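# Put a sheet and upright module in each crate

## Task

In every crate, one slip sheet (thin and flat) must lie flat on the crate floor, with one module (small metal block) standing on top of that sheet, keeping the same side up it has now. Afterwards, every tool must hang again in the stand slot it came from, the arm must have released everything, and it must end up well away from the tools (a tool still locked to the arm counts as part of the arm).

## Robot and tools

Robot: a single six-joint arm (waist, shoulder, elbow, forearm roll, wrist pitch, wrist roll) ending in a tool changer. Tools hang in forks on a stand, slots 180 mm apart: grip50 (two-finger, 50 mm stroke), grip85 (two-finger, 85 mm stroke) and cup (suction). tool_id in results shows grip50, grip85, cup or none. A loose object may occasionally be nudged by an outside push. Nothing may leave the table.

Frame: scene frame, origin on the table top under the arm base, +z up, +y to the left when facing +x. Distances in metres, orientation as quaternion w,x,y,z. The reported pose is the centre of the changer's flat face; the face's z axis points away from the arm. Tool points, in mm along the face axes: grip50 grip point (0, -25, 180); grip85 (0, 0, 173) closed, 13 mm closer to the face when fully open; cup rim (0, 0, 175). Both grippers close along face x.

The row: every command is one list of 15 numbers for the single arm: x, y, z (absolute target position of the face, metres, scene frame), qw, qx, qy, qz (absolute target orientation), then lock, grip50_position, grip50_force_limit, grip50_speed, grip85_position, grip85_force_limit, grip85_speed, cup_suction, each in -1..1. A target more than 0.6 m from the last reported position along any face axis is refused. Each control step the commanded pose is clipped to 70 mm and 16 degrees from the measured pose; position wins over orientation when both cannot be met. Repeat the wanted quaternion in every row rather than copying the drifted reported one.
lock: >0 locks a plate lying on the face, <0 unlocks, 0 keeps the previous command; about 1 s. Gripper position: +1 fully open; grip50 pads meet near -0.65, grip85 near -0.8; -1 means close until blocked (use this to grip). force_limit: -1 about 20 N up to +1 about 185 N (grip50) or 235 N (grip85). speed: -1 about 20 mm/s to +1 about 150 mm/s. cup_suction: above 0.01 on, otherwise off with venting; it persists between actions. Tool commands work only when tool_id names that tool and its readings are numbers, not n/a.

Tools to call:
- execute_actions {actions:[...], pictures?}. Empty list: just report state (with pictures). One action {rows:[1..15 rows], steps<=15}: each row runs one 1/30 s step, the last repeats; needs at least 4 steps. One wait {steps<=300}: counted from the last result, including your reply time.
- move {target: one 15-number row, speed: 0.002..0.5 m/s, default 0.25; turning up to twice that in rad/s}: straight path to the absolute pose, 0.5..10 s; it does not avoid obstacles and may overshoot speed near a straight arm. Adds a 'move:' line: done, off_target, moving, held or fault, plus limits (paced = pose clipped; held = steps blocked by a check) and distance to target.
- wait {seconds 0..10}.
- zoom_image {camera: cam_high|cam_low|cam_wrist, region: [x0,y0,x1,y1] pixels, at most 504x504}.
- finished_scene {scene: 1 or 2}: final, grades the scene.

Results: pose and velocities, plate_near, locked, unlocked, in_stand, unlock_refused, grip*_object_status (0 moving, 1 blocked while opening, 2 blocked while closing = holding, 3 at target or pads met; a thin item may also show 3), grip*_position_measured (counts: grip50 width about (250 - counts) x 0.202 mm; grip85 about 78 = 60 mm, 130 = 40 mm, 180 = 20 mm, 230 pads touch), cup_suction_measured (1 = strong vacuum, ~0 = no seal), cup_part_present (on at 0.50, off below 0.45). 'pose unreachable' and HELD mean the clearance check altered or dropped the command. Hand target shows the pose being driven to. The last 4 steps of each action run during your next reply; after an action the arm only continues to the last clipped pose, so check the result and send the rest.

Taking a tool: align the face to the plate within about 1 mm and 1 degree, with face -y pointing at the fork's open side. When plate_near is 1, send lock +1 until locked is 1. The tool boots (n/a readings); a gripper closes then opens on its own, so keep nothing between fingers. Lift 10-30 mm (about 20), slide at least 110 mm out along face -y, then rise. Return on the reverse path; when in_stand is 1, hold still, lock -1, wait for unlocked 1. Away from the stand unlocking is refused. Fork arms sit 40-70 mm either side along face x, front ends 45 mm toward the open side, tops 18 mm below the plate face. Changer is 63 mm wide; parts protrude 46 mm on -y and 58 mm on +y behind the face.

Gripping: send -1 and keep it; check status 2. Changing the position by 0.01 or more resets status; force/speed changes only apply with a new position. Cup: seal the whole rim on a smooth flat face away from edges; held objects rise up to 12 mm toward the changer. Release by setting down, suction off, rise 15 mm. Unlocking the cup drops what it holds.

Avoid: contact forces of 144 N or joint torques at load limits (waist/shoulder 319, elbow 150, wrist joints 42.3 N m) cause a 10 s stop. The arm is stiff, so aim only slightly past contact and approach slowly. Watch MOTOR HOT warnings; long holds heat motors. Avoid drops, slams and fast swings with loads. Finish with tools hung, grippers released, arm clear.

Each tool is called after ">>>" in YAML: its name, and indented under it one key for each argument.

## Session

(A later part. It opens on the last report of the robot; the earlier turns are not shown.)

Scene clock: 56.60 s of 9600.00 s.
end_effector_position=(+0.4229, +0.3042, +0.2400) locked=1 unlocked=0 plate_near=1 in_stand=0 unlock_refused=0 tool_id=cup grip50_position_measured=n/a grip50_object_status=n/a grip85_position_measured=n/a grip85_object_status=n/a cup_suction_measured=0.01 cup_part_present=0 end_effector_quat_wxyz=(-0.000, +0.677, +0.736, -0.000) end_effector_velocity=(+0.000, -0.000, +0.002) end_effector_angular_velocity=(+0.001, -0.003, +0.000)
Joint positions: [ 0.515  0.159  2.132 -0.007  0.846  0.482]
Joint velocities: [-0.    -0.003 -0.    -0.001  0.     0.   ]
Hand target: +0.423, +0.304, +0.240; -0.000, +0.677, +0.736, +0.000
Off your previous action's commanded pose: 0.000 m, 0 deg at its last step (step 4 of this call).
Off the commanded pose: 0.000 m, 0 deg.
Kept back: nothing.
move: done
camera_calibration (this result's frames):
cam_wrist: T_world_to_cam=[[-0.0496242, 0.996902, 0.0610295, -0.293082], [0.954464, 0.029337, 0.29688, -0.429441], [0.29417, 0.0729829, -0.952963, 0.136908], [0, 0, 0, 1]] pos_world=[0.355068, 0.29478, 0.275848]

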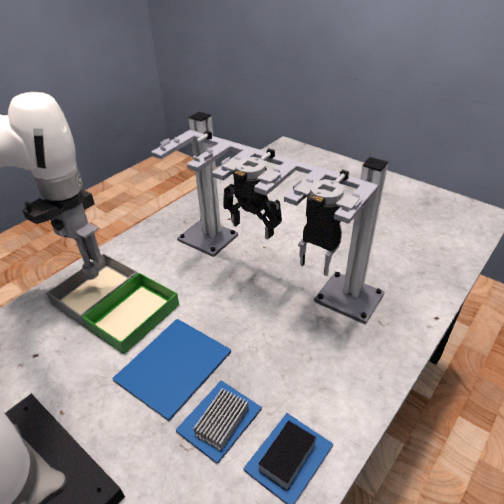

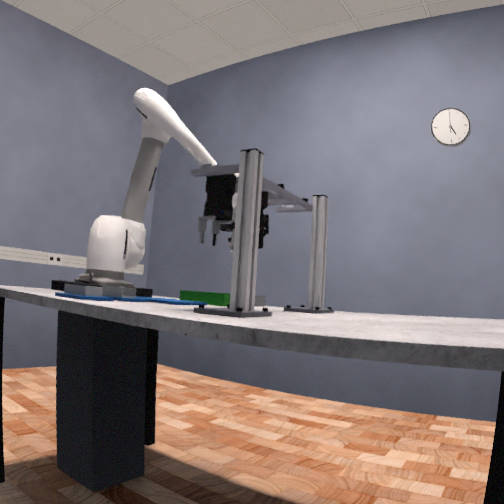

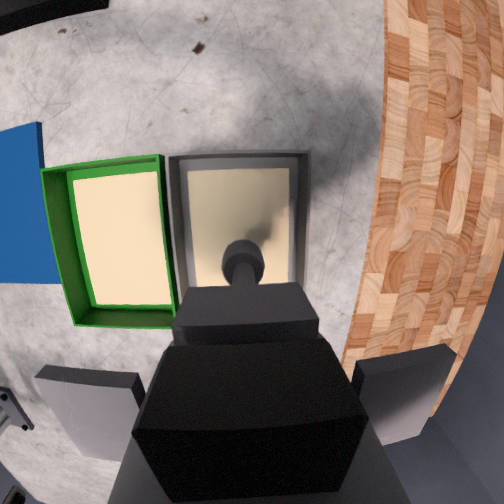

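>>> move:
  target: [0.5492, 0.1626, 0.3835, 0, 0.6772, 0.7358, 0, 0, 1, 0, 0, 1, 0, 0, 0]
  speed: 0.3

>>> move:
  target: [0.6788, 0.1734, 0.3835, 0, 0.6772, 0.7358, 0, 0, 1, 0, 0, 1, 0, 0, 0]
  speed: 0.12

>>> move:
  target: [0.6788, 0.1734, 0.3645, 0, 0.6772, 0.7358, 0, 0, 1, 0, 0, 1, 0, 0, 0]
  speed: 0.03

Scene clock: 58.03 s of 9600.00 s.
end_effector_position=(+0.5488, +0.1623, +0.3837) locked=1 unlocked=0 plate_near=1 in_stand=0 unlock_refused=0 tool_id=cup grip50_position_measured=n/a grip50_object_status=n/a grip85_position_measured=n/a grip85_object_status=n/a cup_suction_measured=0.01 cup_part_present=0 end_effector_quat_wxyz=(+0.000, +0.677, +0.736, +0.000) end_effector_velocity=(+0.000, -0.001, +0.000) end_effector_angular_velocity=(-0.001, -0.000, +0.001)
Joint positions: [ 0.185  0.094  1.899 -0.004  1.142  0.149]
Joint velocities: [-0.001  0.    -0.001 -0.001  0.    -0.001]
Hand target: +0.549, +0.162, +0.384; +0.000, +0.677, +0.736, +0.000
Off the commanded pose: 0.001 m, 0 deg.
Kept back: nothing.
move: done
camera_calibration (this result's frames):
cam_wrist: T_world_to_cam=[[-0.0499156, 0.996912, 0.0606282, -0.153852], [0.954263, 0.0296879, 0.297492, -0.588274], [0.294773, 0.0727048, -0.952797, 0.246787], [0, 0, 0, 1]] pos_world=[0.480942, 0.152898, 0.419473]

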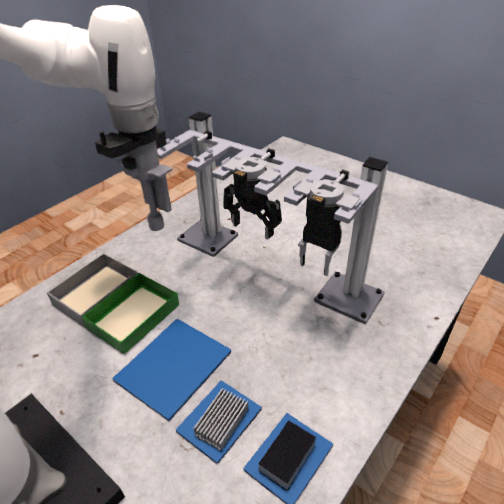

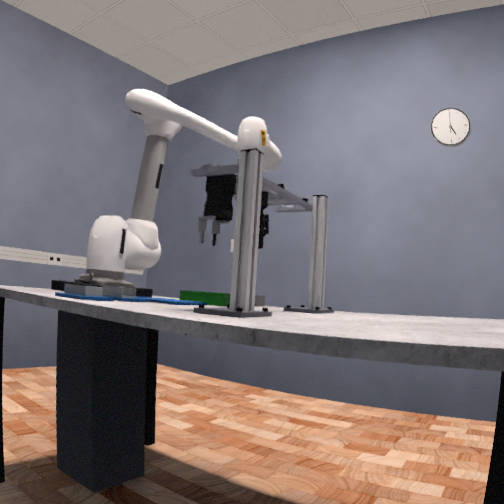

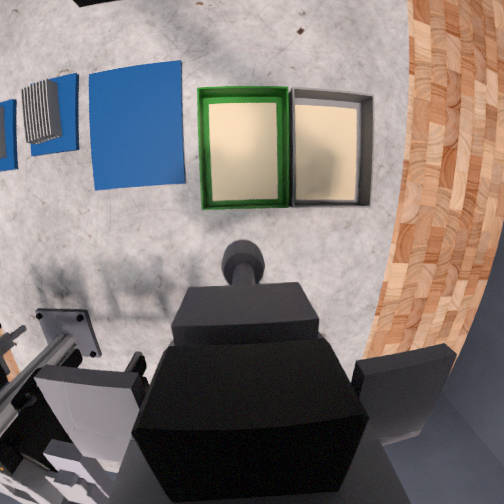

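Scene clock: 59.43 s of 9600.00 s.
end_effector_position=(+0.6787, +0.1733, +0.3837) locked=1 unlocked=0 plate_near=1 in_stand=0 unlock_refused=0 tool_id=cup grip50_position_measured=n/a grip50_object_status=n/a grip85_position_measured=n/a grip85_object_status=n/a cup_suction_measured=0.01 cup_part_present=0 end_effector_quat_wxyz=(+0.000, +0.677, +0.736, +0.000) end_effector_velocity=(+0.000, +0.000, +0.001) end_effector_angular_velocity=(-0.001, -0.002, +0.002)
Joint positions: [ 0.157  0.289  1.658 -0.004  1.188  0.122]
Joint velocities: [ 0.    -0.001 -0.    -0.002 -0.001 -0.001]
Hand target: +0.679, +0.173, +0.384; +0.000, +0.677, +0.736, +0.000
Off the commanded pose: 0.000 m, 0 deg.
Kept back: nothing.
move: done
camera_calibration (this result's frames):
cam_wrist: T_world_to_cam=[[-0.0495739, 0.996911, 0.0609199, -0.15865], [0.954398, 0.0293048, 0.297094, -0.712466], [0.294391, 0.07287, -0.952903, 0.207977], [0, 0, 0, 1]] pos_world=[0.610885, 0.163883, 0.419517]

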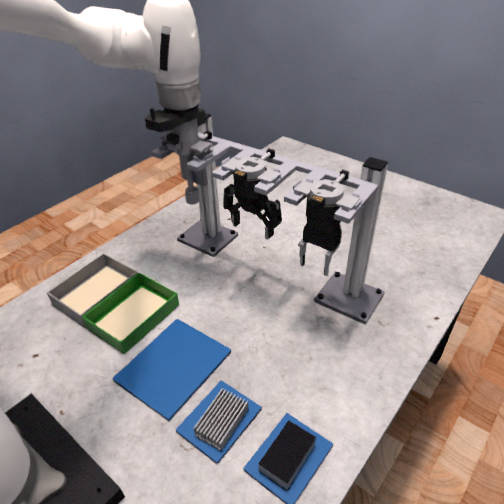

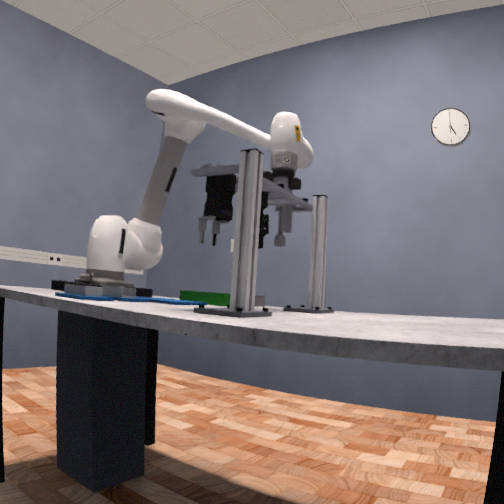

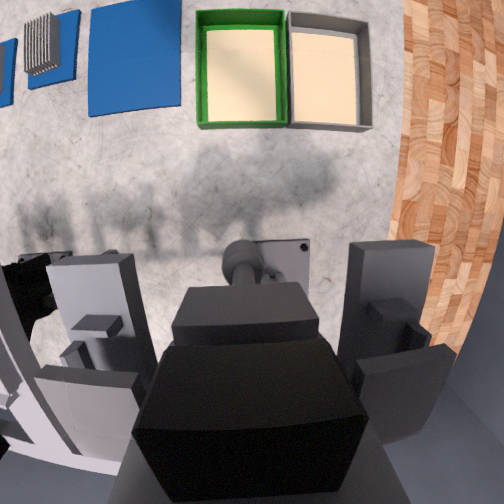

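Scene clock: 60.30 s of 9600.00 s.
end_effector_position=(+0.6789, +0.1734, +0.3645) locked=1 unlocked=0 plate_near=1 in_stand=1 unlock_refused=0 tool_id=cup grip50_position_measured=n/a grip50_object_status=n/a grip85_position_measured=n/a grip85_object_status=n/a cup_suction_measured=0.01 cup_part_present=0 end_effector_quat_wxyz=(+0.000, +0.677, +0.736, +0.000) end_effector_velocity=(+0.000, -0.000, -0.000) end_effector_angular_velocity=(+0.001, +0.001, -0.001)
Joint positions: [ 0.157  0.301  1.679 -0.004  1.156  0.122]
Joint velocities: [-0.     0.001 -0.     0.001 -0.     0.001]
Hand target: +0.679, +0.173, +0.364; +0.000, +0.677, +0.736, -0.000
Off the commanded pose: 0.000 m, 0 deg.
Kept back: nothing.
move: done
camera_calibration (this result's frames):
cam_wrist: T_world_to_cam=[[-0.0494859, 0.996913, 0.0609608, -0.157644], [0.95441, 0.0292107, 0.297065, -0.70685], [0.294367, 0.0728821, -0.952909, 0.189658], [0, 0, 0, 1]] pos_world=[0.610995, 0.163982, 0.400317]

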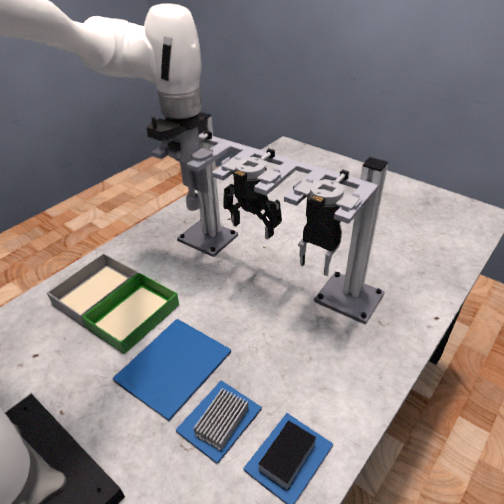

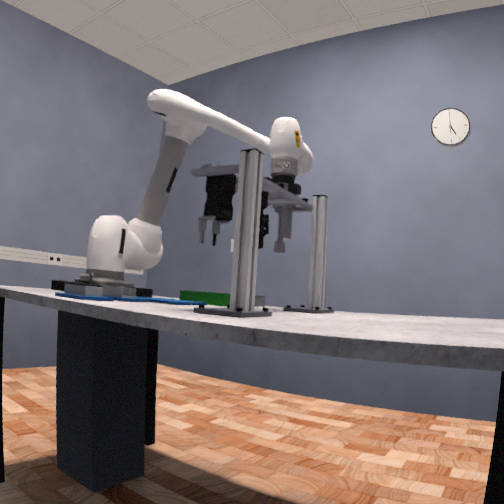

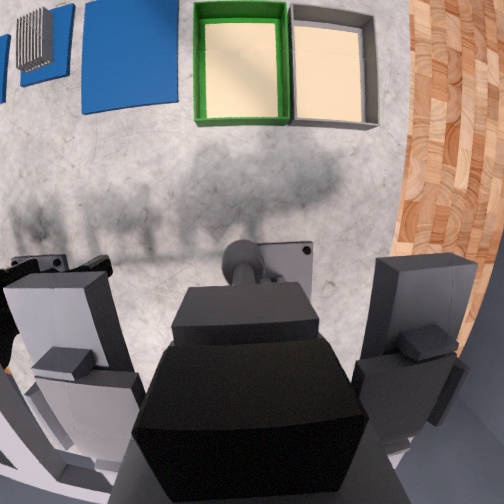

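>>> execute_actions:
  actions:
    - {"rows": [[0.6788, 0.1734, 0.3642, 0, 0.6772, 0.7358, 0, 0, 1, 0, 0, 1, 0, 0, 0], [0.6788, 0.1734, 0.3639, 0, 0.6772, 0.7358, 0, 0, 1, 0, 0, 1, 0, 0, 0], [0.6788, 0.1734, 0.3636, 0, 0.6772, 0.7358, 0, 0, 1, 0, 0, 1, 0, 0, 0], [0.6788, 0.1734, 0.3636, 0, 0.6772, 0.7358, 0, 0, 1, 0, 0, 1, 0, 0, 0], [0.6788, 0.1734, 0.3636, 0, 0.6772, 0.7358, 0, 0, 1, 0, 0, 1, 0, 0, 0], [0.6788, 0.1734, 0.3636, 0, 0.6772, 0.7358, 0, 0, 1, 0, 0, 1, 0, 0, 0], [0.6788, 0.1734, 0.3636, 0, 0.6772, 0.7358, 0, -1, 1, 0, 0, 1, 0, 0, 0]], "steps": 15}

>>> execute_actions:
  actions:
    - {"steps": 30}

Scene clock: 60.87 s of 9600.00 s.
end_effector_position=(+0.6788, +0.1734, +0.3635) locked=0 unlocked=0 plate_near=1 in_stand=1 unlock_refused=0 tool_id=none grip50_position_measured=n/a grip50_object_status=n/a grip85_position_measured=n/a grip85_object_status=n/a cup_suction_measured=n/a cup_part_present=n/a end_effector_quat_wxyz=(-0.000, +0.677, +0.736, -0.000) end_effector_velocity=(+0.000, +0.000, -0.000) end_effector_angular_velocity=(+0.000, -0.001, -0.001)
Joint positions: [ 0.157  0.302  1.68  -0.004  1.154  0.122]
Joint velocities: [ 0.     0.    -0.    -0.    -0.001  0.001]
Steps of this call (steps 1 to 6: nothing new was sent; steps 7 to 17: the first 11 steps of this action). Readings (end_effector_position | what the end effector reports):
7: (+0.6788, +0.1734, +0.3645) | locked=1 unlocked=0 plate_near=1 in_stand=1 unlock_refused=0 tool_id=cup grip50_position_measured=n/a grip50_object_status=n/a grip85_position_measured=n/a grip85_object_status=n/a cup_suction_measured=0.01 cup_part_present=0
8: (+0.6788, +0.1734, +0.3643) | locked=1 unlocked=0 plate_near=1 in_stand=1 unlock_refused=0 tool_id=cup grip50_position_measured=n/a grip50_object_status=n/a grip85_position_measured=n/a grip85_object_status=n/a cup_suction_measured=0.01 cup_part_present=0
10: (+0.6788, +0.1734, +0.3637) | locked=1 unlocked=0 plate_near=1 in_stand=1 unlock_refused=0 tool_id=cup grip50_position_measured=n/a grip50_object_status=n/a grip85_position_measured=n/a grip85_object_status=n/a cup_suction_measured=0.01 cup_part_present=0
14: (+0.6788, +0.1734, +0.3635) | locked=1 unlocked=0 plate_near=1 in_stand=1 unlock_refused=0 tool_id=cup grip50_position_measured=n/a grip50_object_status=n/a grip85_position_measured=n/a grip85_object_status=n/a cup_suction_measured=0.01 cup_part_present=0
17: the state above

Scene clock: 61.87 s of 9600.00 s.
end_effector_position=(+0.6788, +0.1734, +0.3636) locked=0 unlocked=1 plate_near=1 in_stand=1 unlock_refused=0 tool_id=none grip50_position_measured=n/a grip50_object_status=n/a grip85_position_measured=n/a grip85_object_status=n/a cup_suction_measured=n/a cup_part_present=n/a end_effector_quat_wxyz=(+0.000, +0.677, +0.736, -0.000) end_effector_velocity=(-0.000, +0.000, +0.001) end_effector_angular_velocity=(+0.001, -0.001, -0.000)
Joint positions: [ 0.157  0.302  1.68  -0.004  1.154  0.122]
Joint velocities: [ 0.    -0.001 -0.     0.001 -0.    -0.   ]
Hand target: +0.679, +0.173, +0.364; +0.000, +0.677, +0.736, -0.000
Off the commanded pose: 0.000 m, 0 deg.
Kept back: nothing.
Steps of this call (steps 1 to 4: the last 4 steps of your previous action; steps 5 to 30: nothing new was sent). Readings (end_effector_position | what the end effector reports):
1: (+0.6788, +0.1734, +0.3635) | locked=0 unlocked=0 plate_near=1 in_stand=1 unlock_refused=0 tool_id=none grip50_position_measured=n/a grip50_object_status=n/a grip85_position_measured=n/a grip85_object_status=n/a cup_suction_measured=n/a cup_part_present=n/a
2: (+0.6788, +0.1734, +0.3635) | locked=0 unlocked=0 plate_near=1 in_stand=1 unlock_refused=0 tool_id=none grip50_position_measured=n/a grip50_object_status=n/a grip85_position_measured=n/a grip85_object_status=n/a cup_suction_measured=n/a cup_part_present=n/a
4: (+0.6788, +0.1734, +0.3635) | locked=0 unlocked=0 plate_near=1 in_stand=1 unlock_refused=0 tool_id=none grip50_position_measured=n/a grip50_object_status=n/a grip85_position_measured=n/a grip85_object_status=n/a cup_suction_measured=n/a cup_part_present=n/a
8: (+0.6788, +0.1734, +0.3635) | locked=0 unlocked=0 plate_near=1 in_stand=1 unlock_refused=0 tool_id=none grip50_position_measured=n/a grip50_object_status=n/a grip85_position_measured=n/a grip85_object_status=n/a cup_suction_measured=n/a cup_part_present=n/a
30: the state above

>>> move:
  target: [0.6788, 0.1734, 0.39, 0, 0.6772, 0.7358, 0, 0, 1, 0, 0, 1, 0, 0, 0]
  speed: 0.06

>>> zoom_image:
  camera: "cam_wrist"
  region: [150, 225, 350, 365]

>>> move:
  target: [0.6937, -0.006, 0.39, 0, 0.6772, 0.7358, 0, 0, 1, 0, 0, 1, 0, 0, 0]
  speed: 0.25

>>> zoom_image:
  camera: "cam_wrist"
  region: [150, 225, 350, 365]

Scene clock: 62.83 s of 9600.00 s.
end_effector_position=(+0.6787, +0.1734, +0.3900) locked=0 unlocked=1 plate_near=0 in_stand=0 unlock_refused=0 tool_id=none grip50_position_measured=n/a grip50_object_status=n/a grip85_position_measured=n/a grip85_object_status=n/a cup_suction_measured=n/a cup_part_present=n/a end_effector_quat_wxyz=(-0.000, +0.677, +0.736, -0.000) end_effector_velocity=(-0.000, +0.000, +0.001) end_effector_angular_velocity=(+0.000, -0.001, +0.001)
Joint positions: [ 0.157  0.285  1.651 -0.003  1.199  0.122]
Joint velocities: [ 0.    -0.001 -0.     0.    -0.    -0.   ]
Hand target: +0.679, +0.173, +0.390; -0.000, +0.677, +0.736, +0.000
Off the commanded pose: 0.000 m, 0 deg.
Kept back: nothing.
move: done
camera_calibration (this result's frames):
cam_wrist: T_world_to_cam=[[-0.0495121, 0.99691, 0.0609823, -0.159139], [0.954433, 0.0292353, 0.296989, -0.714291], [0.294288, 0.0729081, -0.952932, 0.214026], [0, 0, 0, 1]] pos_world=[0.610879, 0.163926, 0.425793]

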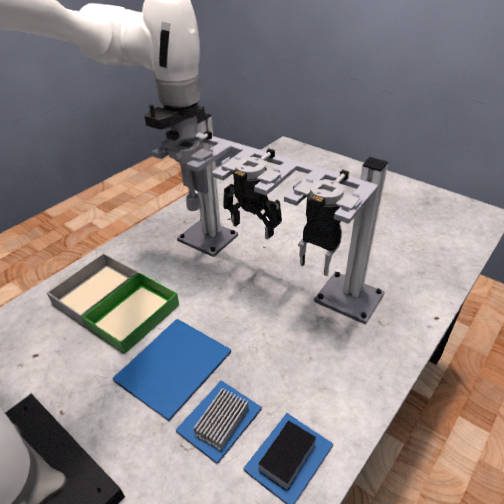

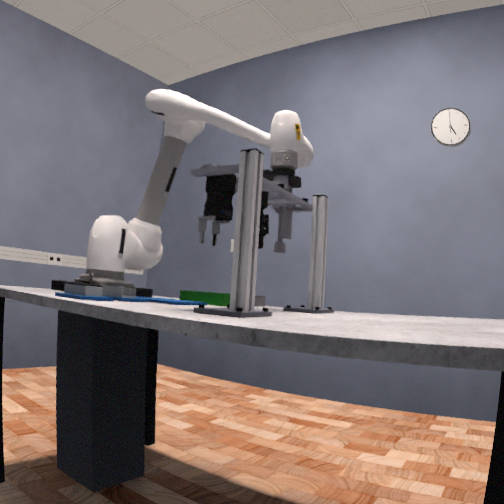

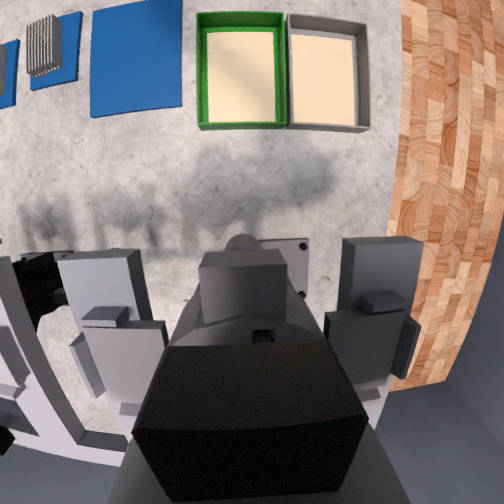

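Region (150, 225, 350, 365) of cam_wrist's 504x504 image, scaled by 2.520, with more detail than that image has; it fills the top 353 rows of this view, and the rest is white.

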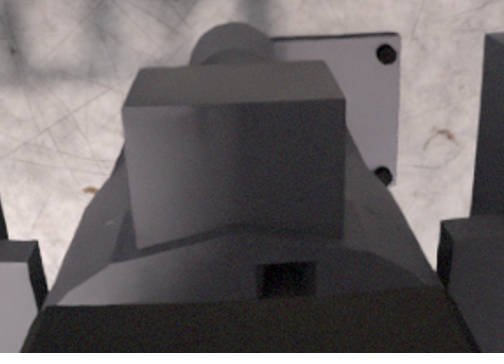

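Scene clock: 63.93 s of 9600.00 s.
end_effector_position=(+0.6937, -0.0060, +0.3900) locked=0 unlocked=1 plate_near=0 in_stand=0 unlock_refused=0 tool_id=none grip50_position_measured=n/a grip50_object_status=n/a grip85_position_measured=n/a grip85_object_status=n/a cup_suction_measured=n/a cup_part_present=n/a end_effector_quat_wxyz=(+0.000, +0.677, +0.736, -0.000) end_effector_velocity=(+0.000, -0.001, -0.001) end_effector_angular_velocity=(-0.001, +0.001, +0.001)
Joint positions: [-0.103  0.274  1.665 -0.002  1.195 -0.139]
Joint velocities: [-0.     0.001 -0.    -0.001 -0.    -0.001]
Hand target: +0.694, -0.006, +0.390; +0.000, +0.677, +0.736, -0.000
Off the commanded pose: 0.000 m, 0 deg.
Kept back: nothing.
move: done
camera_calibration (this result's frames):
cam_wrist: T_world_to_cam=[[-0.0495958, 0.996939, 0.0604357, 0.020665], [0.954305, 0.0294473, 0.29738, -0.723367], [0.29469, 0.0724229, -0.952845, 0.222417], [0, 0, 0, 1]] pos_world=[0.625794, -0.0154086, 0.425794]

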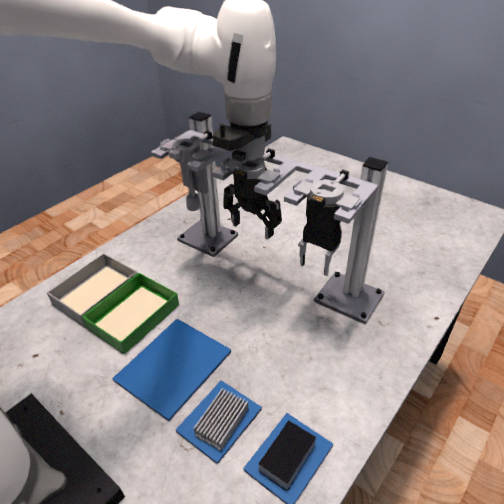

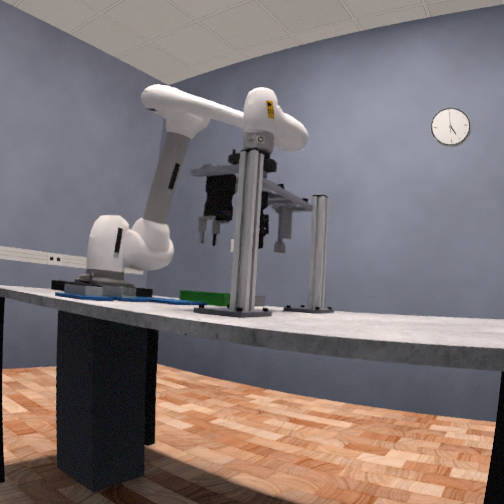

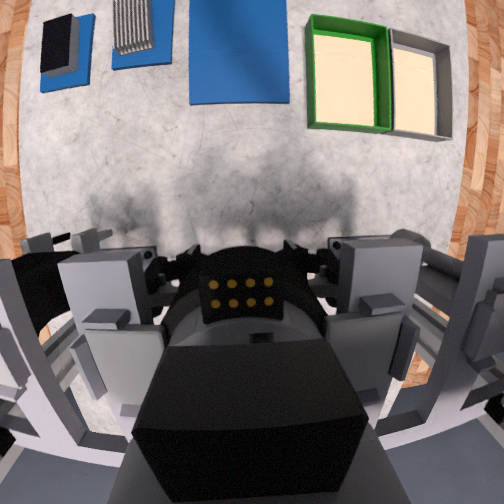

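Region (150, 225, 350, 365) of cam_wrist's 504x504 image, scaled by 2.520, with more detail than that image has; it fills the top 353 rows of this view, and the rest is white.

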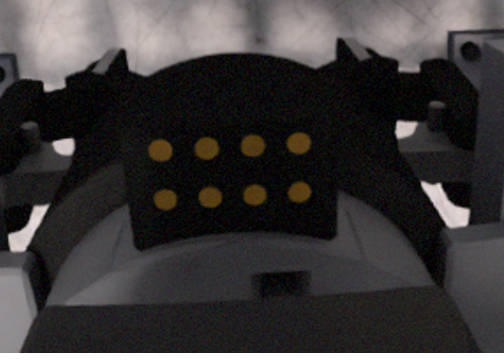

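>>> move:
  target: [0.6948, -0.0065, 0.39, 0, 0.6772, 0.7358, 0, 0, 1, 0, 0, 1, 0, 0, 0]
  speed: 0.02

>>> zoom_image:
  camera: "cam_wrist"
  region: [150, 225, 350, 365]

Scene clock: 64.87 s of 9600.00 s.
end_effector_position=(+0.6948, -0.0065, +0.3900) locked=0 unlocked=1 plate_near=0 in_stand=0 unlock_refused=0 tool_id=none grip50_position_measured=n/a grip50_object_status=n/a grip85_position_measured=n/a grip85_object_status=n/a cup_suction_measured=n/a cup_part_present=n/a end_effector_quat_wxyz=(+0.000, +0.677, +0.736, +0.000) end_effector_velocity=(-0.000, +0.000, +0.000) end_effector_angular_velocity=(+0.001, -0.000, +0.001)
Joint positions: [-0.104  0.276  1.663 -0.002  1.196 -0.14 ]
Joint velocities: [ 0.    -0.    -0.     0.001  0.    -0.001]
Hand target: +0.695, -0.007, +0.390; +0.000, +0.677, +0.736, +0.000
Off the commanded pose: 0.000 m, 0 deg.
Kept back: nothing.
move: done
camera_calibration (this result's frames):
cam_wrist: T_world_to_cam=[[-0.0495225, 0.996912, 0.0609355, 0.0209876], [0.954417, 0.0292551, 0.297041, -0.72438], [0.294341, 0.072868, -0.952919, 0.222388], [0, 0, 0, 1]] pos_world=[0.626942, -0.0159359, 0.425809]

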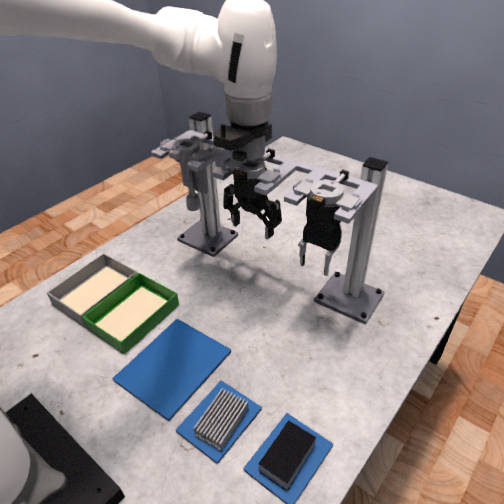

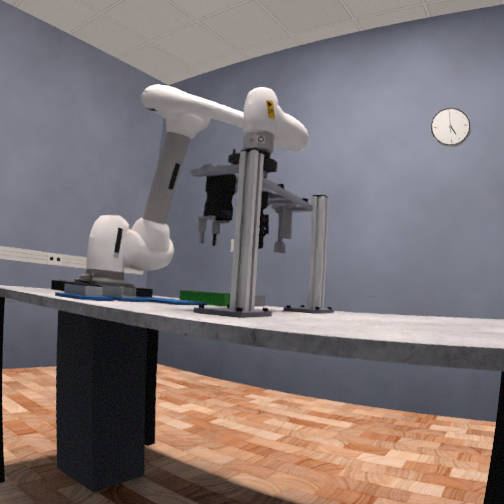

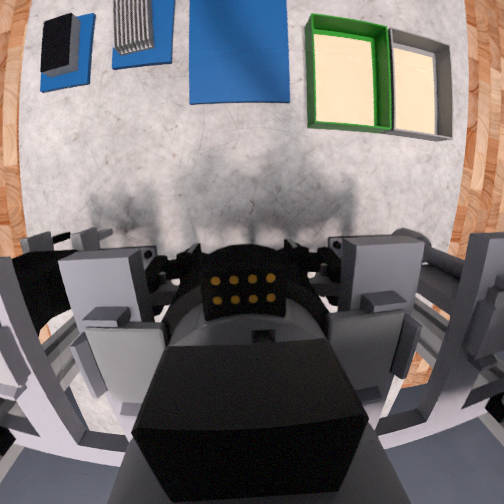

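Region (150, 225, 350, 365) of cam_wrist's 504x504 image, scaled by 2.520, with more detail than that image has; it fills the top 353 rows of this view, and the rest is white.

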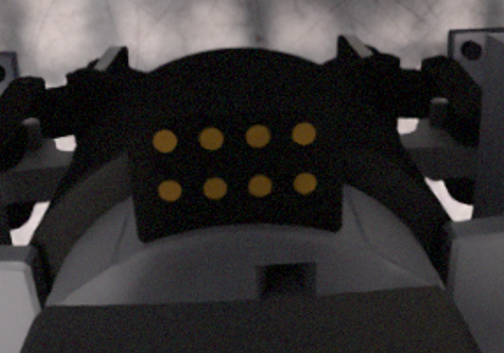

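>>> move:
  target: [0.6948, -0.0065, 0.366, 0, 0.6772, 0.7358, 0, 0, 1, 0, 0, 1, 0, 0, 0]
  speed: 0.03

>>> execute_actions:
  actions:
    - {"rows": [[0.6948, -0.0065, 0.3657, 0, 0.6772, 0.7358, 0, 0, 1, 0, 0, 1, 0, 0, 0], [0.6948, -0.0065, 0.3654, 0, 0.6772, 0.7358, 0, 0, 1, 0, 0, 1, 0, 0, 0], [0.6948, -0.0065, 0.3651, 0, 0.6772, 0.7358, 0, 0, 1, 0, 0, 1, 0, 0, 0], [0.6948, -0.0065, 0.3648, 0, 0.6772, 0.7358, 0, 0, 1, 0, 0, 1, 0, 0, 0]], "steps": 11}

Scene clock: 70.57 s of 9600.00 s.
end_effector_position=(+0.6949, -0.0065, +0.3660) locked=0 unlocked=1 plate_near=0 in_stand=1 unlock_refused=0 tool_id=none grip50_position_measured=n/a grip50_object_status=n/a grip85_position_measured=n/a grip85_object_status=n/a cup_suction_measured=n/a cup_part_present=n/a end_effector_quat_wxyz=(+0.000, +0.677, +0.736, +0.000) end_effector_velocity=(+0.000, -0.000, -0.000) end_effector_angular_velocity=(-0.000, +0.001, +0.001)
Joint positions: [-0.104  0.291  1.689 -0.002  1.155 -0.14 ]
Joint velocities: [ 0.  0.  0. -0. -0. -0.]
Hand target: +0.695, -0.007, +0.366; +0.000, +0.677, +0.736, -0.000
Off the commanded pose: 0.000 m, 0 deg.
Kept back: nothing.
move: done
camera_calibration (this result's frames):
cam_wrist: T_world_to_cam=[[-0.0495488, 0.996912, 0.0609202, 0.0224858], [0.954408, 0.029283, 0.297065, -0.717321], [0.294363, 0.0728619, -0.952912, 0.199486], [0, 0, 0, 1]] pos_world=[0.62701, -0.015946, 0.401813]

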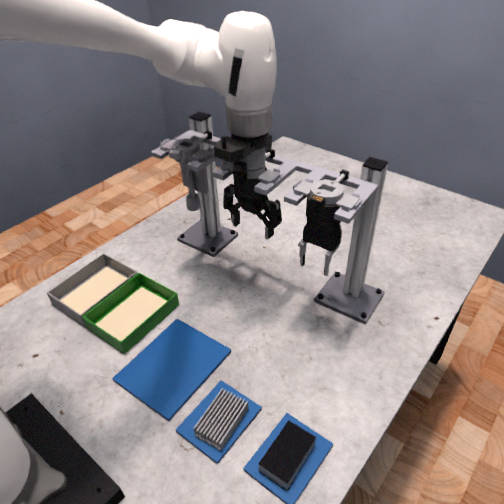

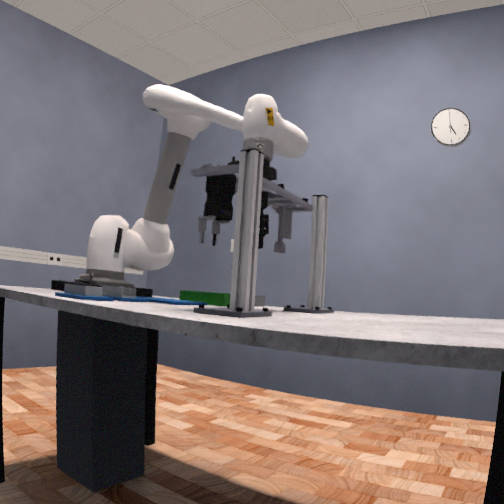

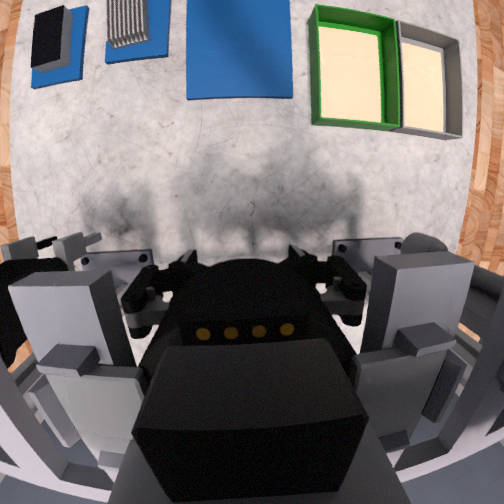

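Scene clock: 70.80 s of 9600.00 s.
end_effector_position=(+0.6948, -0.0065, +0.3648) locked=0 unlocked=1 plate_near=0 in_stand=1 unlock_refused=0 tool_id=none grip50_position_measured=n/a grip50_object_status=n/a grip85_position_measured=n/a grip85_object_status=n/a cup_suction_measured=n/a cup_part_present=n/a end_effector_quat_wxyz=(-0.000, +0.677, +0.736, -0.000) end_effector_velocity=(-0.000, +0.000, +0.000) end_effector_angular_velocity=(-0.001, -0.002, +0.003)
Joint positions: [-0.104  0.292  1.69  -0.002  1.153 -0.14 ]
Joint velocities: [ 0.    -0.001  0.001 -0.    -0.001 -0.002]
Steps of this call (steps 1 to 7: the first 7 steps of this action). Readings (end_effector_position | what the end effector reports):
1: (+0.6949, -0.0065, +0.3660) | locked=0 unlocked=1 plate_near=0 in_stand=1 unlock_refused=0 tool_id=none grip50_position_measured=n/a grip50_object_status=n/a grip85_position_measured=n/a grip85_object_status=n/a cup_suction_measured=n/a cup_part_present=n/a
2: (+0.6948, -0.0065, +0.3658) | locked=0 unlocked=1 plate_near=0 in_stand=1 unlock_refused=0 tool_id=none grip50_position_measured=n/a grip50_object_status=n/a grip85_position_measured=n/a grip85_object_status=n/a cup_suction_measured=n/a cup_part_present=n/a
4: (+0.6948, -0.0065, +0.3652) | locked=0 unlocked=1 plate_near=0 in_stand=1 unlock_refused=0 tool_id=none grip50_position_measured=n/a grip50_object_status=n/a grip85_position_measured=n/a grip85_object_status=n/a cup_suction_measured=n/a cup_part_present=n/a
7: the state above

>>> execute_actions:
  actions:
    - {"rows": [[0.6948, -0.0065, 0.3646, 0, 0.6772, 0.7358, 0, 0, 1, 0, 0, 1, 0, 0, 0], [0.6948, -0.0065, 0.3644, 0, 0.6772, 0.7358, 0, 0, 1, 0, 0, 1, 0, 0, 0], [0.6948, -0.0065, 0.3642, 0, 0.6772, 0.7358, 0, 0, 1, 0, 0, 1, 0, 0, 0]], "steps": 10}

Scene clock: 71.80 s of 9600.00 s.
end_effector_position=(+0.6948, -0.0065, +0.3642) locked=0 unlocked=1 plate_near=0 in_stand=1 unlock_refused=0 tool_id=none grip50_position_measured=n/a grip50_object_status=n/a grip85_position_measured=n/a grip85_object_status=n/a cup_suction_measured=n/a cup_part_present=n/a end_effector_quat_wxyz=(+0.000, +0.677, +0.736, -0.000) end_effector_velocity=(+0.000, +0.000, +0.001) end_effector_angular_velocity=(+0.001, -0.003, -0.001)
Joint positions: [-0.104  0.292  1.691 -0.002  1.152 -0.14 ]
Joint velocities: [-0.    -0.001 -0.     0.002 -0.001 -0.   ]
Off your previous action's commanded pose: 0.000 m, 0 deg at its last step (step 4 of this call).
Steps of this call (steps 1 to 4: the last 4 steps of your previous action; steps 5 to 24: nothing new was sent; steps 25 to 30: the first 6 steps of this action). Readings (end_effector_position | what the end effector reports):
25: (+0.6948, -0.0065, +0.3648) | locked=0 unlocked=1 plate_near=0 in_stand=1 unlock_refused=0 tool_id=none grip50_position_measured=n/a grip50_object_status=n/a grip85_position_measured=n/a grip85_object_status=n/a cup_suction_measured=n/a cup_part_present=n/a
26: (+0.6948, -0.0065, +0.3646) | locked=0 unlocked=1 plate_near=0 in_stand=1 unlock_refused=0 tool_id=none grip50_position_measured=n/a grip50_object_status=n/a grip85_position_measured=n/a grip85_object_status=n/a cup_suction_measured=n/a cup_part_present=n/a
28: (+0.6948, -0.0065, +0.3643) | locked=0 unlocked=1 plate_near=0 in_stand=1 unlock_refused=0 tool_id=none grip50_position_measured=n/a grip50_object_status=n/a grip85_position_measured=n/a grip85_object_status=n/a cup_suction_measured=n/a cup_part_present=n/a
30: the state above

>>> execute_actions:
  actions:
    - {"rows": [[0.6948, -0.0065, 0.3640, 0, 0.6772, 0.7358, 0, 0, 1, 0, 0, 1, 0, 0, 0], [0.6948, -0.0065, 0.3638, 0, 0.6772, 0.7358, 0, 0, 1, 0, 0, 1, 0, 0, 0], [0.6948, -0.0065, 0.3636, 0, 0.6772, 0.7358, 0, 0, 1, 0, 0, 1, 0, 0, 0]], "steps": 10}

Scene clock: 72.13 s of 9600.00 s.
end_effector_position=(+0.6948, -0.0065, +0.3636) locked=0 unlocked=1 plate_near=1 in_stand=1 unlock_refused=0 tool_id=none grip50_position_measured=n/a grip50_object_status=n/a grip85_position_measured=n/a grip85_object_status=n/a cup_suction_measured=n/a cup_part_present=n/a end_effector_quat_wxyz=(+0.000, +0.677, +0.736, -0.000) end_effector_velocity=(-0.000, -0.000, +0.000) end_effector_angular_velocity=(-0.001, -0.001, -0.001)
Joint positions: [-0.104  0.293  1.692 -0.002  1.151 -0.14 ]
Joint velocities: [-0.    -0.001  0.    -0.001 -0.001  0.001]
Off your previous action's commanded pose: 0.000 m, 0 deg at its last step (step 4 of this call).
Steps of this call (steps 1 to 4: the last 4 steps of your previous action; steps 5 to 10: the first 6 steps of this action). Readings (end_effector_position | what the end effector reports):
5: (+0.6948, -0.0065, +0.3642) | locked=0 unlocked=1 plate_near=0 in_stand=1 unlock_refused=0 tool_id=none grip50_position_measured=n/a grip50_object_status=n/a grip85_position_measured=n/a grip85_object_status=n/a cup_suction_measured=n/a cup_part_present=n/a
6: (+0.6948, -0.0065, +0.3641) | locked=0 unlocked=1 plate_near=0 in_stand=1 unlock_refused=0 tool_id=none grip50_position_measured=n/a grip50_object_status=n/a grip85_position_measured=n/a grip85_object_status=n/a cup_suction_measured=n/a cup_part_present=n/a
8: (+0.6948, -0.0065, +0.3637) | locked=0 unlocked=1 plate_near=0 in_stand=1 unlock_refused=0 tool_id=none grip50_position_measured=n/a grip50_object_status=n/a grip85_position_measured=n/a grip85_object_status=n/a cup_suction_measured=n/a cup_part_present=n/a
10: the state above

>>> execute_actions:
  actions:
    - {"rows": [[0.6948, -0.0065, 0.3635, 0, 0.6772, 0.7358, 0, 1, 1, 0, 0, 1, 0, 0, 0]], "steps": 15}

>>> execute_actions:
  actions:
    - {"steps": 24}

Scene clock: 72.63 s of 9600.00 s.
end_effector_position=(+0.6948, -0.0065, +0.3635) locked=0 unlocked=0 plate_near=1 in_stand=1 unlock_refused=0 tool_id=none grip50_position_measured=n/a grip50_object_status=n/a grip85_position_measured=n/a grip85_object_status=n/a cup_suction_measured=n/a cup_part_present=n/a end_effector_quat_wxyz=(+0.000, +0.677, +0.736, -0.000) end_effector_velocity=(+0.000, +0.001, -0.000) end_effector_angular_velocity=(+0.002, +0.000, -0.000)
Joint positions: [-0.104  0.293  1.692 -0.002  1.151 -0.14 ]
Joint velocities: [ 0.     0.    -0.     0.002  0.    -0.   ]
Off your previous action's commanded pose: 0.000 m, 0 deg at its last step (step 4 of this call).
Steps of this call (steps 1 to 4: the last 4 steps of your previous action; steps 5 to 15: the first 11 steps of this action). Readings (end_effector_position | what the end effector reports):
5: (+0.6948, -0.0065, +0.3636) | locked=0 unlocked=0 plate_near=1 in_stand=1 unlock_refused=0 tool_id=none grip50_position_measured=n/a grip50_object_status=n/a grip85_position_measured=n/a grip85_object_status=n/a cup_suction_measured=n/a cup_part_present=n/a
6: (+0.6948, -0.0065, +0.3635) | locked=0 unlocked=0 plate_near=1 in_stand=1 unlock_refused=0 tool_id=none grip50_position_measured=n/a grip50_object_status=n/a grip85_position_measured=n/a grip85_object_status=n/a cup_suction_measured=n/a cup_part_present=n/a
8: (+0.6948, -0.0065, +0.3635) | locked=0 unlocked=0 plate_near=1 in_stand=1 unlock_refused=0 tool_id=none grip50_position_measured=n/a grip50_object_status=n/a grip85_position_measured=n/a grip85_object_status=n/a cup_suction_measured=n/a cup_part_present=n/a
12: (+0.6948, -0.0065, +0.3635) | locked=0 unlocked=0 plate_near=1 in_stand=1 unlock_refused=0 tool_id=none grip50_position_measured=n/a grip50_object_status=n/a grip85_position_measured=n/a grip85_object_status=n/a cup_suction_measured=n/a cup_part_present=n/a
15: the state above

Scene clock: 73.43 s of 9600.00 s.
end_effector_position=(+0.6948, -0.0065, +0.3634) locked=1 unlocked=0 plate_near=1 in_stand=1 unlock_refused=0 tool_id=grip85 grip50_position_measured=n/a grip50_object_status=n/a grip85_position_measured=n/a grip85_object_status=n/a cup_suction_measured=n/a cup_part_present=n/a end_effector_quat_wxyz=(-0.000, +0.677, +0.736, -0.000) end_effector_velocity=(+0.000, +0.000, -0.000) end_effector_angular_velocity=(-0.000, +0.001, +0.000)
Joint positions: [-0.104  0.293  1.692 -0.002  1.151 -0.14 ]
Joint velocities: [ 0.     0.001 -0.    -0.     0.     0.   ]
Hand target: +0.695, -0.007, +0.363; +0.000, +0.677, +0.736, -0.000
Off the commanded pose: 0.000 m, 0 deg.
Kept back: nothing.
Steps of this call (steps 1 to 4: the last 4 steps of your previous action; steps 5 to 24: nothing new was sent). Readings (end_effector_position | what the end effector reports):
1: (+0.6948, -0.0065, +0.3635) | locked=0 unlocked=0 plate_near=1 in_stand=1 unlock_refused=0 tool_id=none grip50_position_measured=n/a grip50_object_status=n/a grip85_position_measured=n/a grip85_object_status=n/a cup_suction_measured=n/a cup_part_present=n/a
2: (+0.6948, -0.0065, +0.3635) | locked=0 unlocked=0 plate_near=1 in_stand=1 unlock_refused=0 tool_id=none grip50_position_measured=n/a grip50_object_status=n/a grip85_position_measured=n/a grip85_object_status=n/a cup_suction_measured=n/a cup_part_present=n/a
4: (+0.6948, -0.0065, +0.3634) | locked=0 unlocked=0 plate_near=1 in_stand=1 unlock_refused=0 tool_id=none grip50_position_measured=n/a grip50_object_status=n/a grip85_position_measured=n/a grip85_object_status=n/a cup_suction_measured=n/a cup_part_present=n/a
8: (+0.6948, -0.0065, +0.3633) | locked=0 unlocked=0 plate_near=1 in_stand=1 unlock_refused=0 tool_id=none grip50_position_measured=n/a grip50_object_status=n/a grip85_position_measured=n/a grip85_object_status=n/a cup_suction_measured=n/a cup_part_present=n/a
24: the state above

>>> move:
  target: [0.6948, -0.0065, 0.3835, 0, 0.6772, 0.7358, 0, 0, 1, 0, 0, 1, 0, 0, 0]
  speed: 0.05

>>> move:
  target: [0.5652, -0.0173, 0.3835, 0, 0.6772, 0.7358, 0, 0, 1, 0, 0, 1, 0, 0, 0]
  speed: 0.15

>>> move:
  target: [0.375, -0.206, 0.3, 0, 0.6772, 0.7358, 0, 0, 1, 0, 0, 1, 0, 0, 0]
  speed: 0.3

Scene clock: 74.53 s of 9600.00 s.
end_effector_position=(+0.6947, -0.0065, +0.3835) locked=1 unlocked=0 plate_near=1 in_stand=0 unlock_refused=0 tool_id=grip85 grip50_position_measured=n/a grip50_object_status=n/a grip85_position_measured=n/a grip85_object_status=n/a cup_suction_measured=n/a cup_part_present=n/a end_effector_quat_wxyz=(-0.000, +0.677, +0.736, +0.000) end_effector_velocity=(+0.000, +0.000, -0.000) end_effector_angular_velocity=(-0.001, +0.000, +0.001)
Joint positions: [-0.104  0.28   1.67  -0.002  1.185 -0.14 ]
Joint velocities: [ 0.001  0.    -0.    -0.001 -0.     0.   ]
Hand target: +0.695, -0.006, +0.384; -0.000, +0.677, +0.736, +0.000
Off the commanded pose: 0.000 m, 0 deg.
Kept back: nothing.
move: done
camera_calibration (this result's frames):
cam_wrist: T_world_to_cam=[[-0.0494282, 0.996914, 0.0609816, 0.0213214], [0.954431, 0.0291539, 0.297005, -0.722384], [0.294311, 0.0728832, -0.952927, 0.216218], [0, 0, 0, 1]] pos_world=[0.626884, -0.015954, 0.419291]

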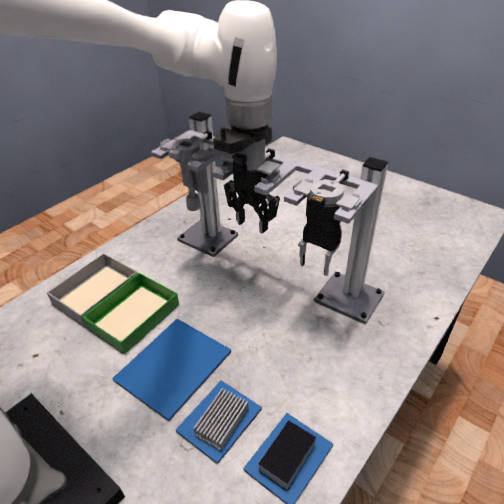

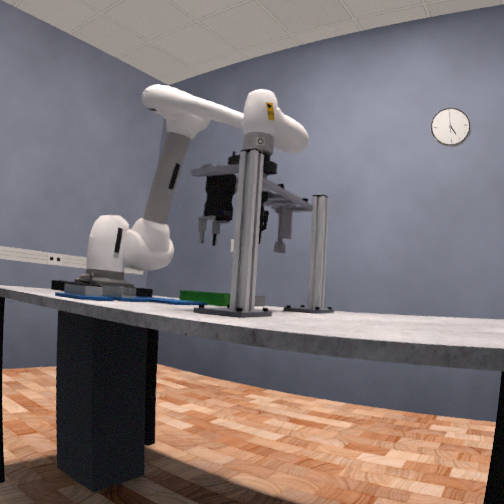

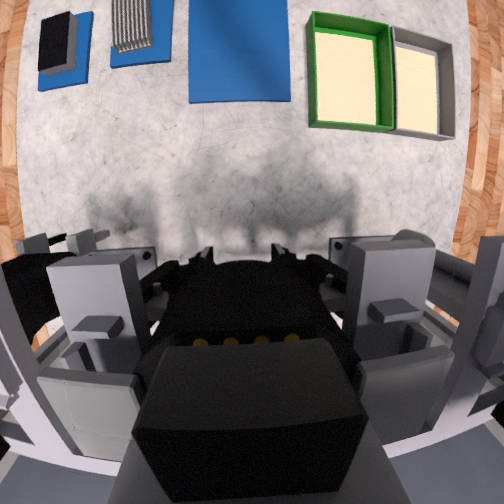

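Scene clock: 75.73 s of 9600.00 s.
end_effector_position=(+0.5653, -0.0173, +0.3833) locked=1 unlocked=0 plate_near=1 in_stand=0 unlock_refused=0 tool_id=grip85 grip50_position_measured=n/a grip50_object_status=n/a grip85_position_measured=n/a grip85_object_status=n/a cup_suction_measured=n/a cup_part_present=n/a end_effector_quat_wxyz=(+0.000, +0.677, +0.736, -0.000) end_effector_velocity=(-0.001, -0.000, +0.001) end_effector_angular_velocity=(-0.001, -0.002, +0.001)
Joint positions: [-0.136  0.083  1.911 -0.002  1.14  -0.172]
Joint velocities: [ 0.    -0.002  0.001 -0.001 -0.    -0.   ]
Hand target: +0.565, -0.017, +0.383; +0.000, +0.677, +0.736, -0.000
Off the commanded pose: 0.000 m, 0 deg.
Kept back: nothing.
move: done
camera_calibration (this result's frames):
cam_wrist: T_world_to_cam=[[-0.0494865, 0.996923, 0.0607961, 0.0257471], [0.954405, 0.0292591, 0.297076, -0.59846], [0.294383, 0.0727254, -0.952916, 0.254874], [0, 0, 0, 1]] pos_world=[0.497417, -0.0266933, 0.419096]

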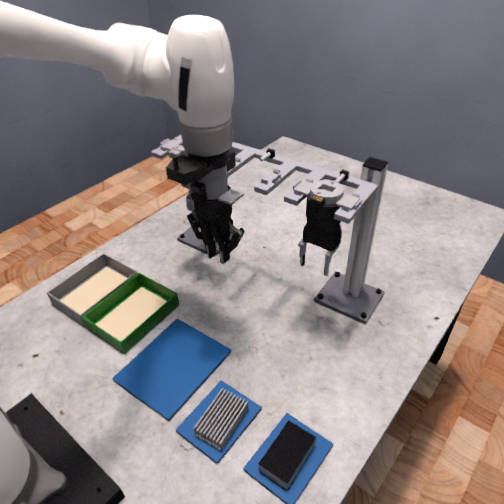

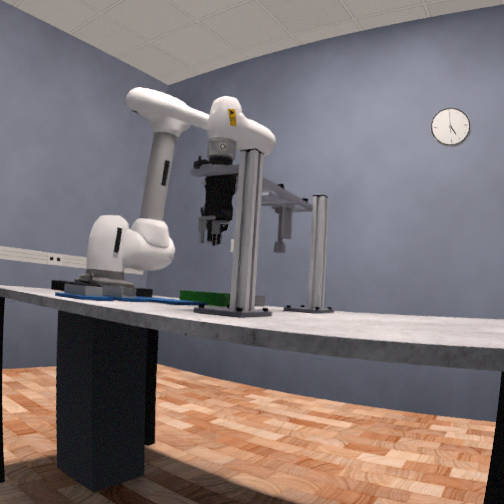

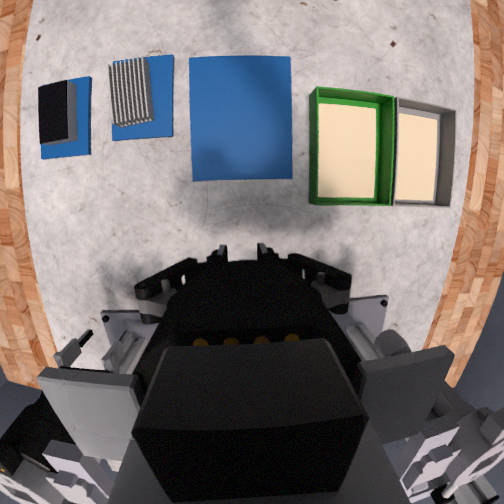

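Scene clock: 77.10 s of 9600.00 s.
end_effector_position=(+0.3752, -0.2062, +0.2999) locked=1 unlocked=0 plate_near=1 in_stand=0 unlock_refused=0 tool_id=grip85 grip50_position_measured=n/a grip50_object_status=n/a grip85_position_measured=3 grip85_object_status=3 cup_suction_measured=n/a cup_part_present=n/a end_effector_quat_wxyz=(+0.001, +0.677, +0.736, -0.000) end_effector_velocity=(-0.000, -0.000, -0.000) end_effector_angular_velocity=(+0.000, +0.000, +0.001)
Joint positions: [-0.631 -0.062  2.231  0.001  0.965 -0.668]
Joint velocities: [-0.     0.     0.     0.    -0.    -0.002]
Hand target: +0.375, -0.206, +0.300; +0.000, +0.677, +0.736, -0.000
Off the commanded pose: 0.000 m, 0 deg.
Kept back: nothing.
move: done
camera_calibration (this result's frames):
cam_wrist: T_world_to_cam=[[-0.0493967, 0.997002, 0.0595577, 0.210075], [0.954305, 0.0295171, 0.297373, -0.386711], [0.294724, 0.0715254, -0.952902, 0.244697], [0, 0, 0, 1]] pos_world=[0.307299, -0.215533, 0.335658]

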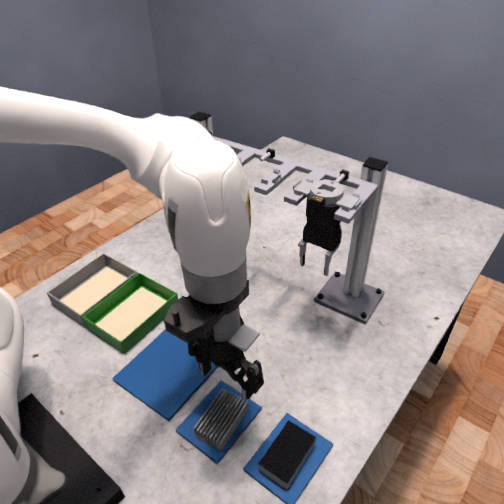

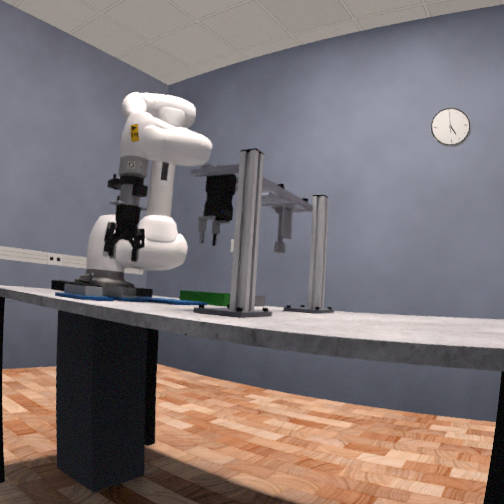

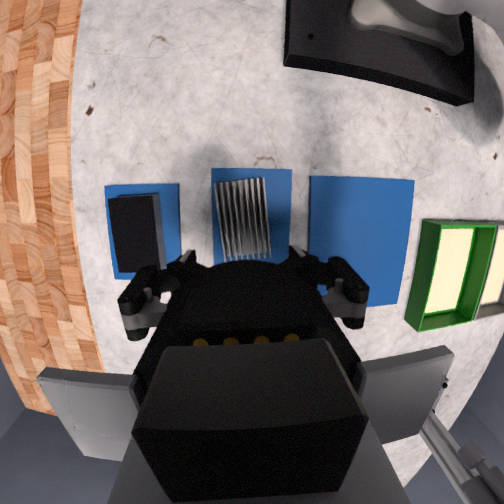

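>>> zoom_image:
  camera: "cam_wrist"
  region: [95, 155, 315, 295]

>>> zoom_image:
  camera: "cam_low"
  region: [40, 200, 200, 310]

Region (95, 155, 315, 295) of cam_wrist's 504x504 image, scaled by 2.291, with more detail than that image has; it fills the top 321 rows of this view, and the rest is white.

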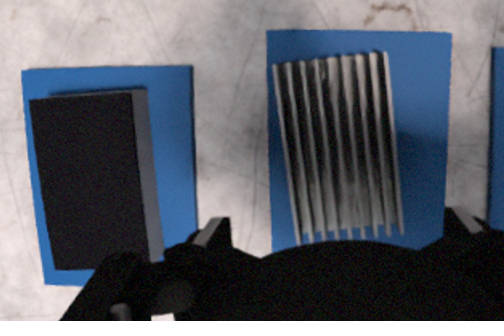

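Region (40, 200, 200, 310) of cam_low's 504x504 image, scaled by 3.150, with more detail than that image has; it fills the top 346 rows of this view, and the rest is white.

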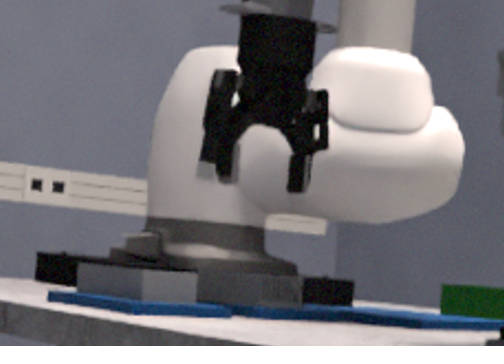

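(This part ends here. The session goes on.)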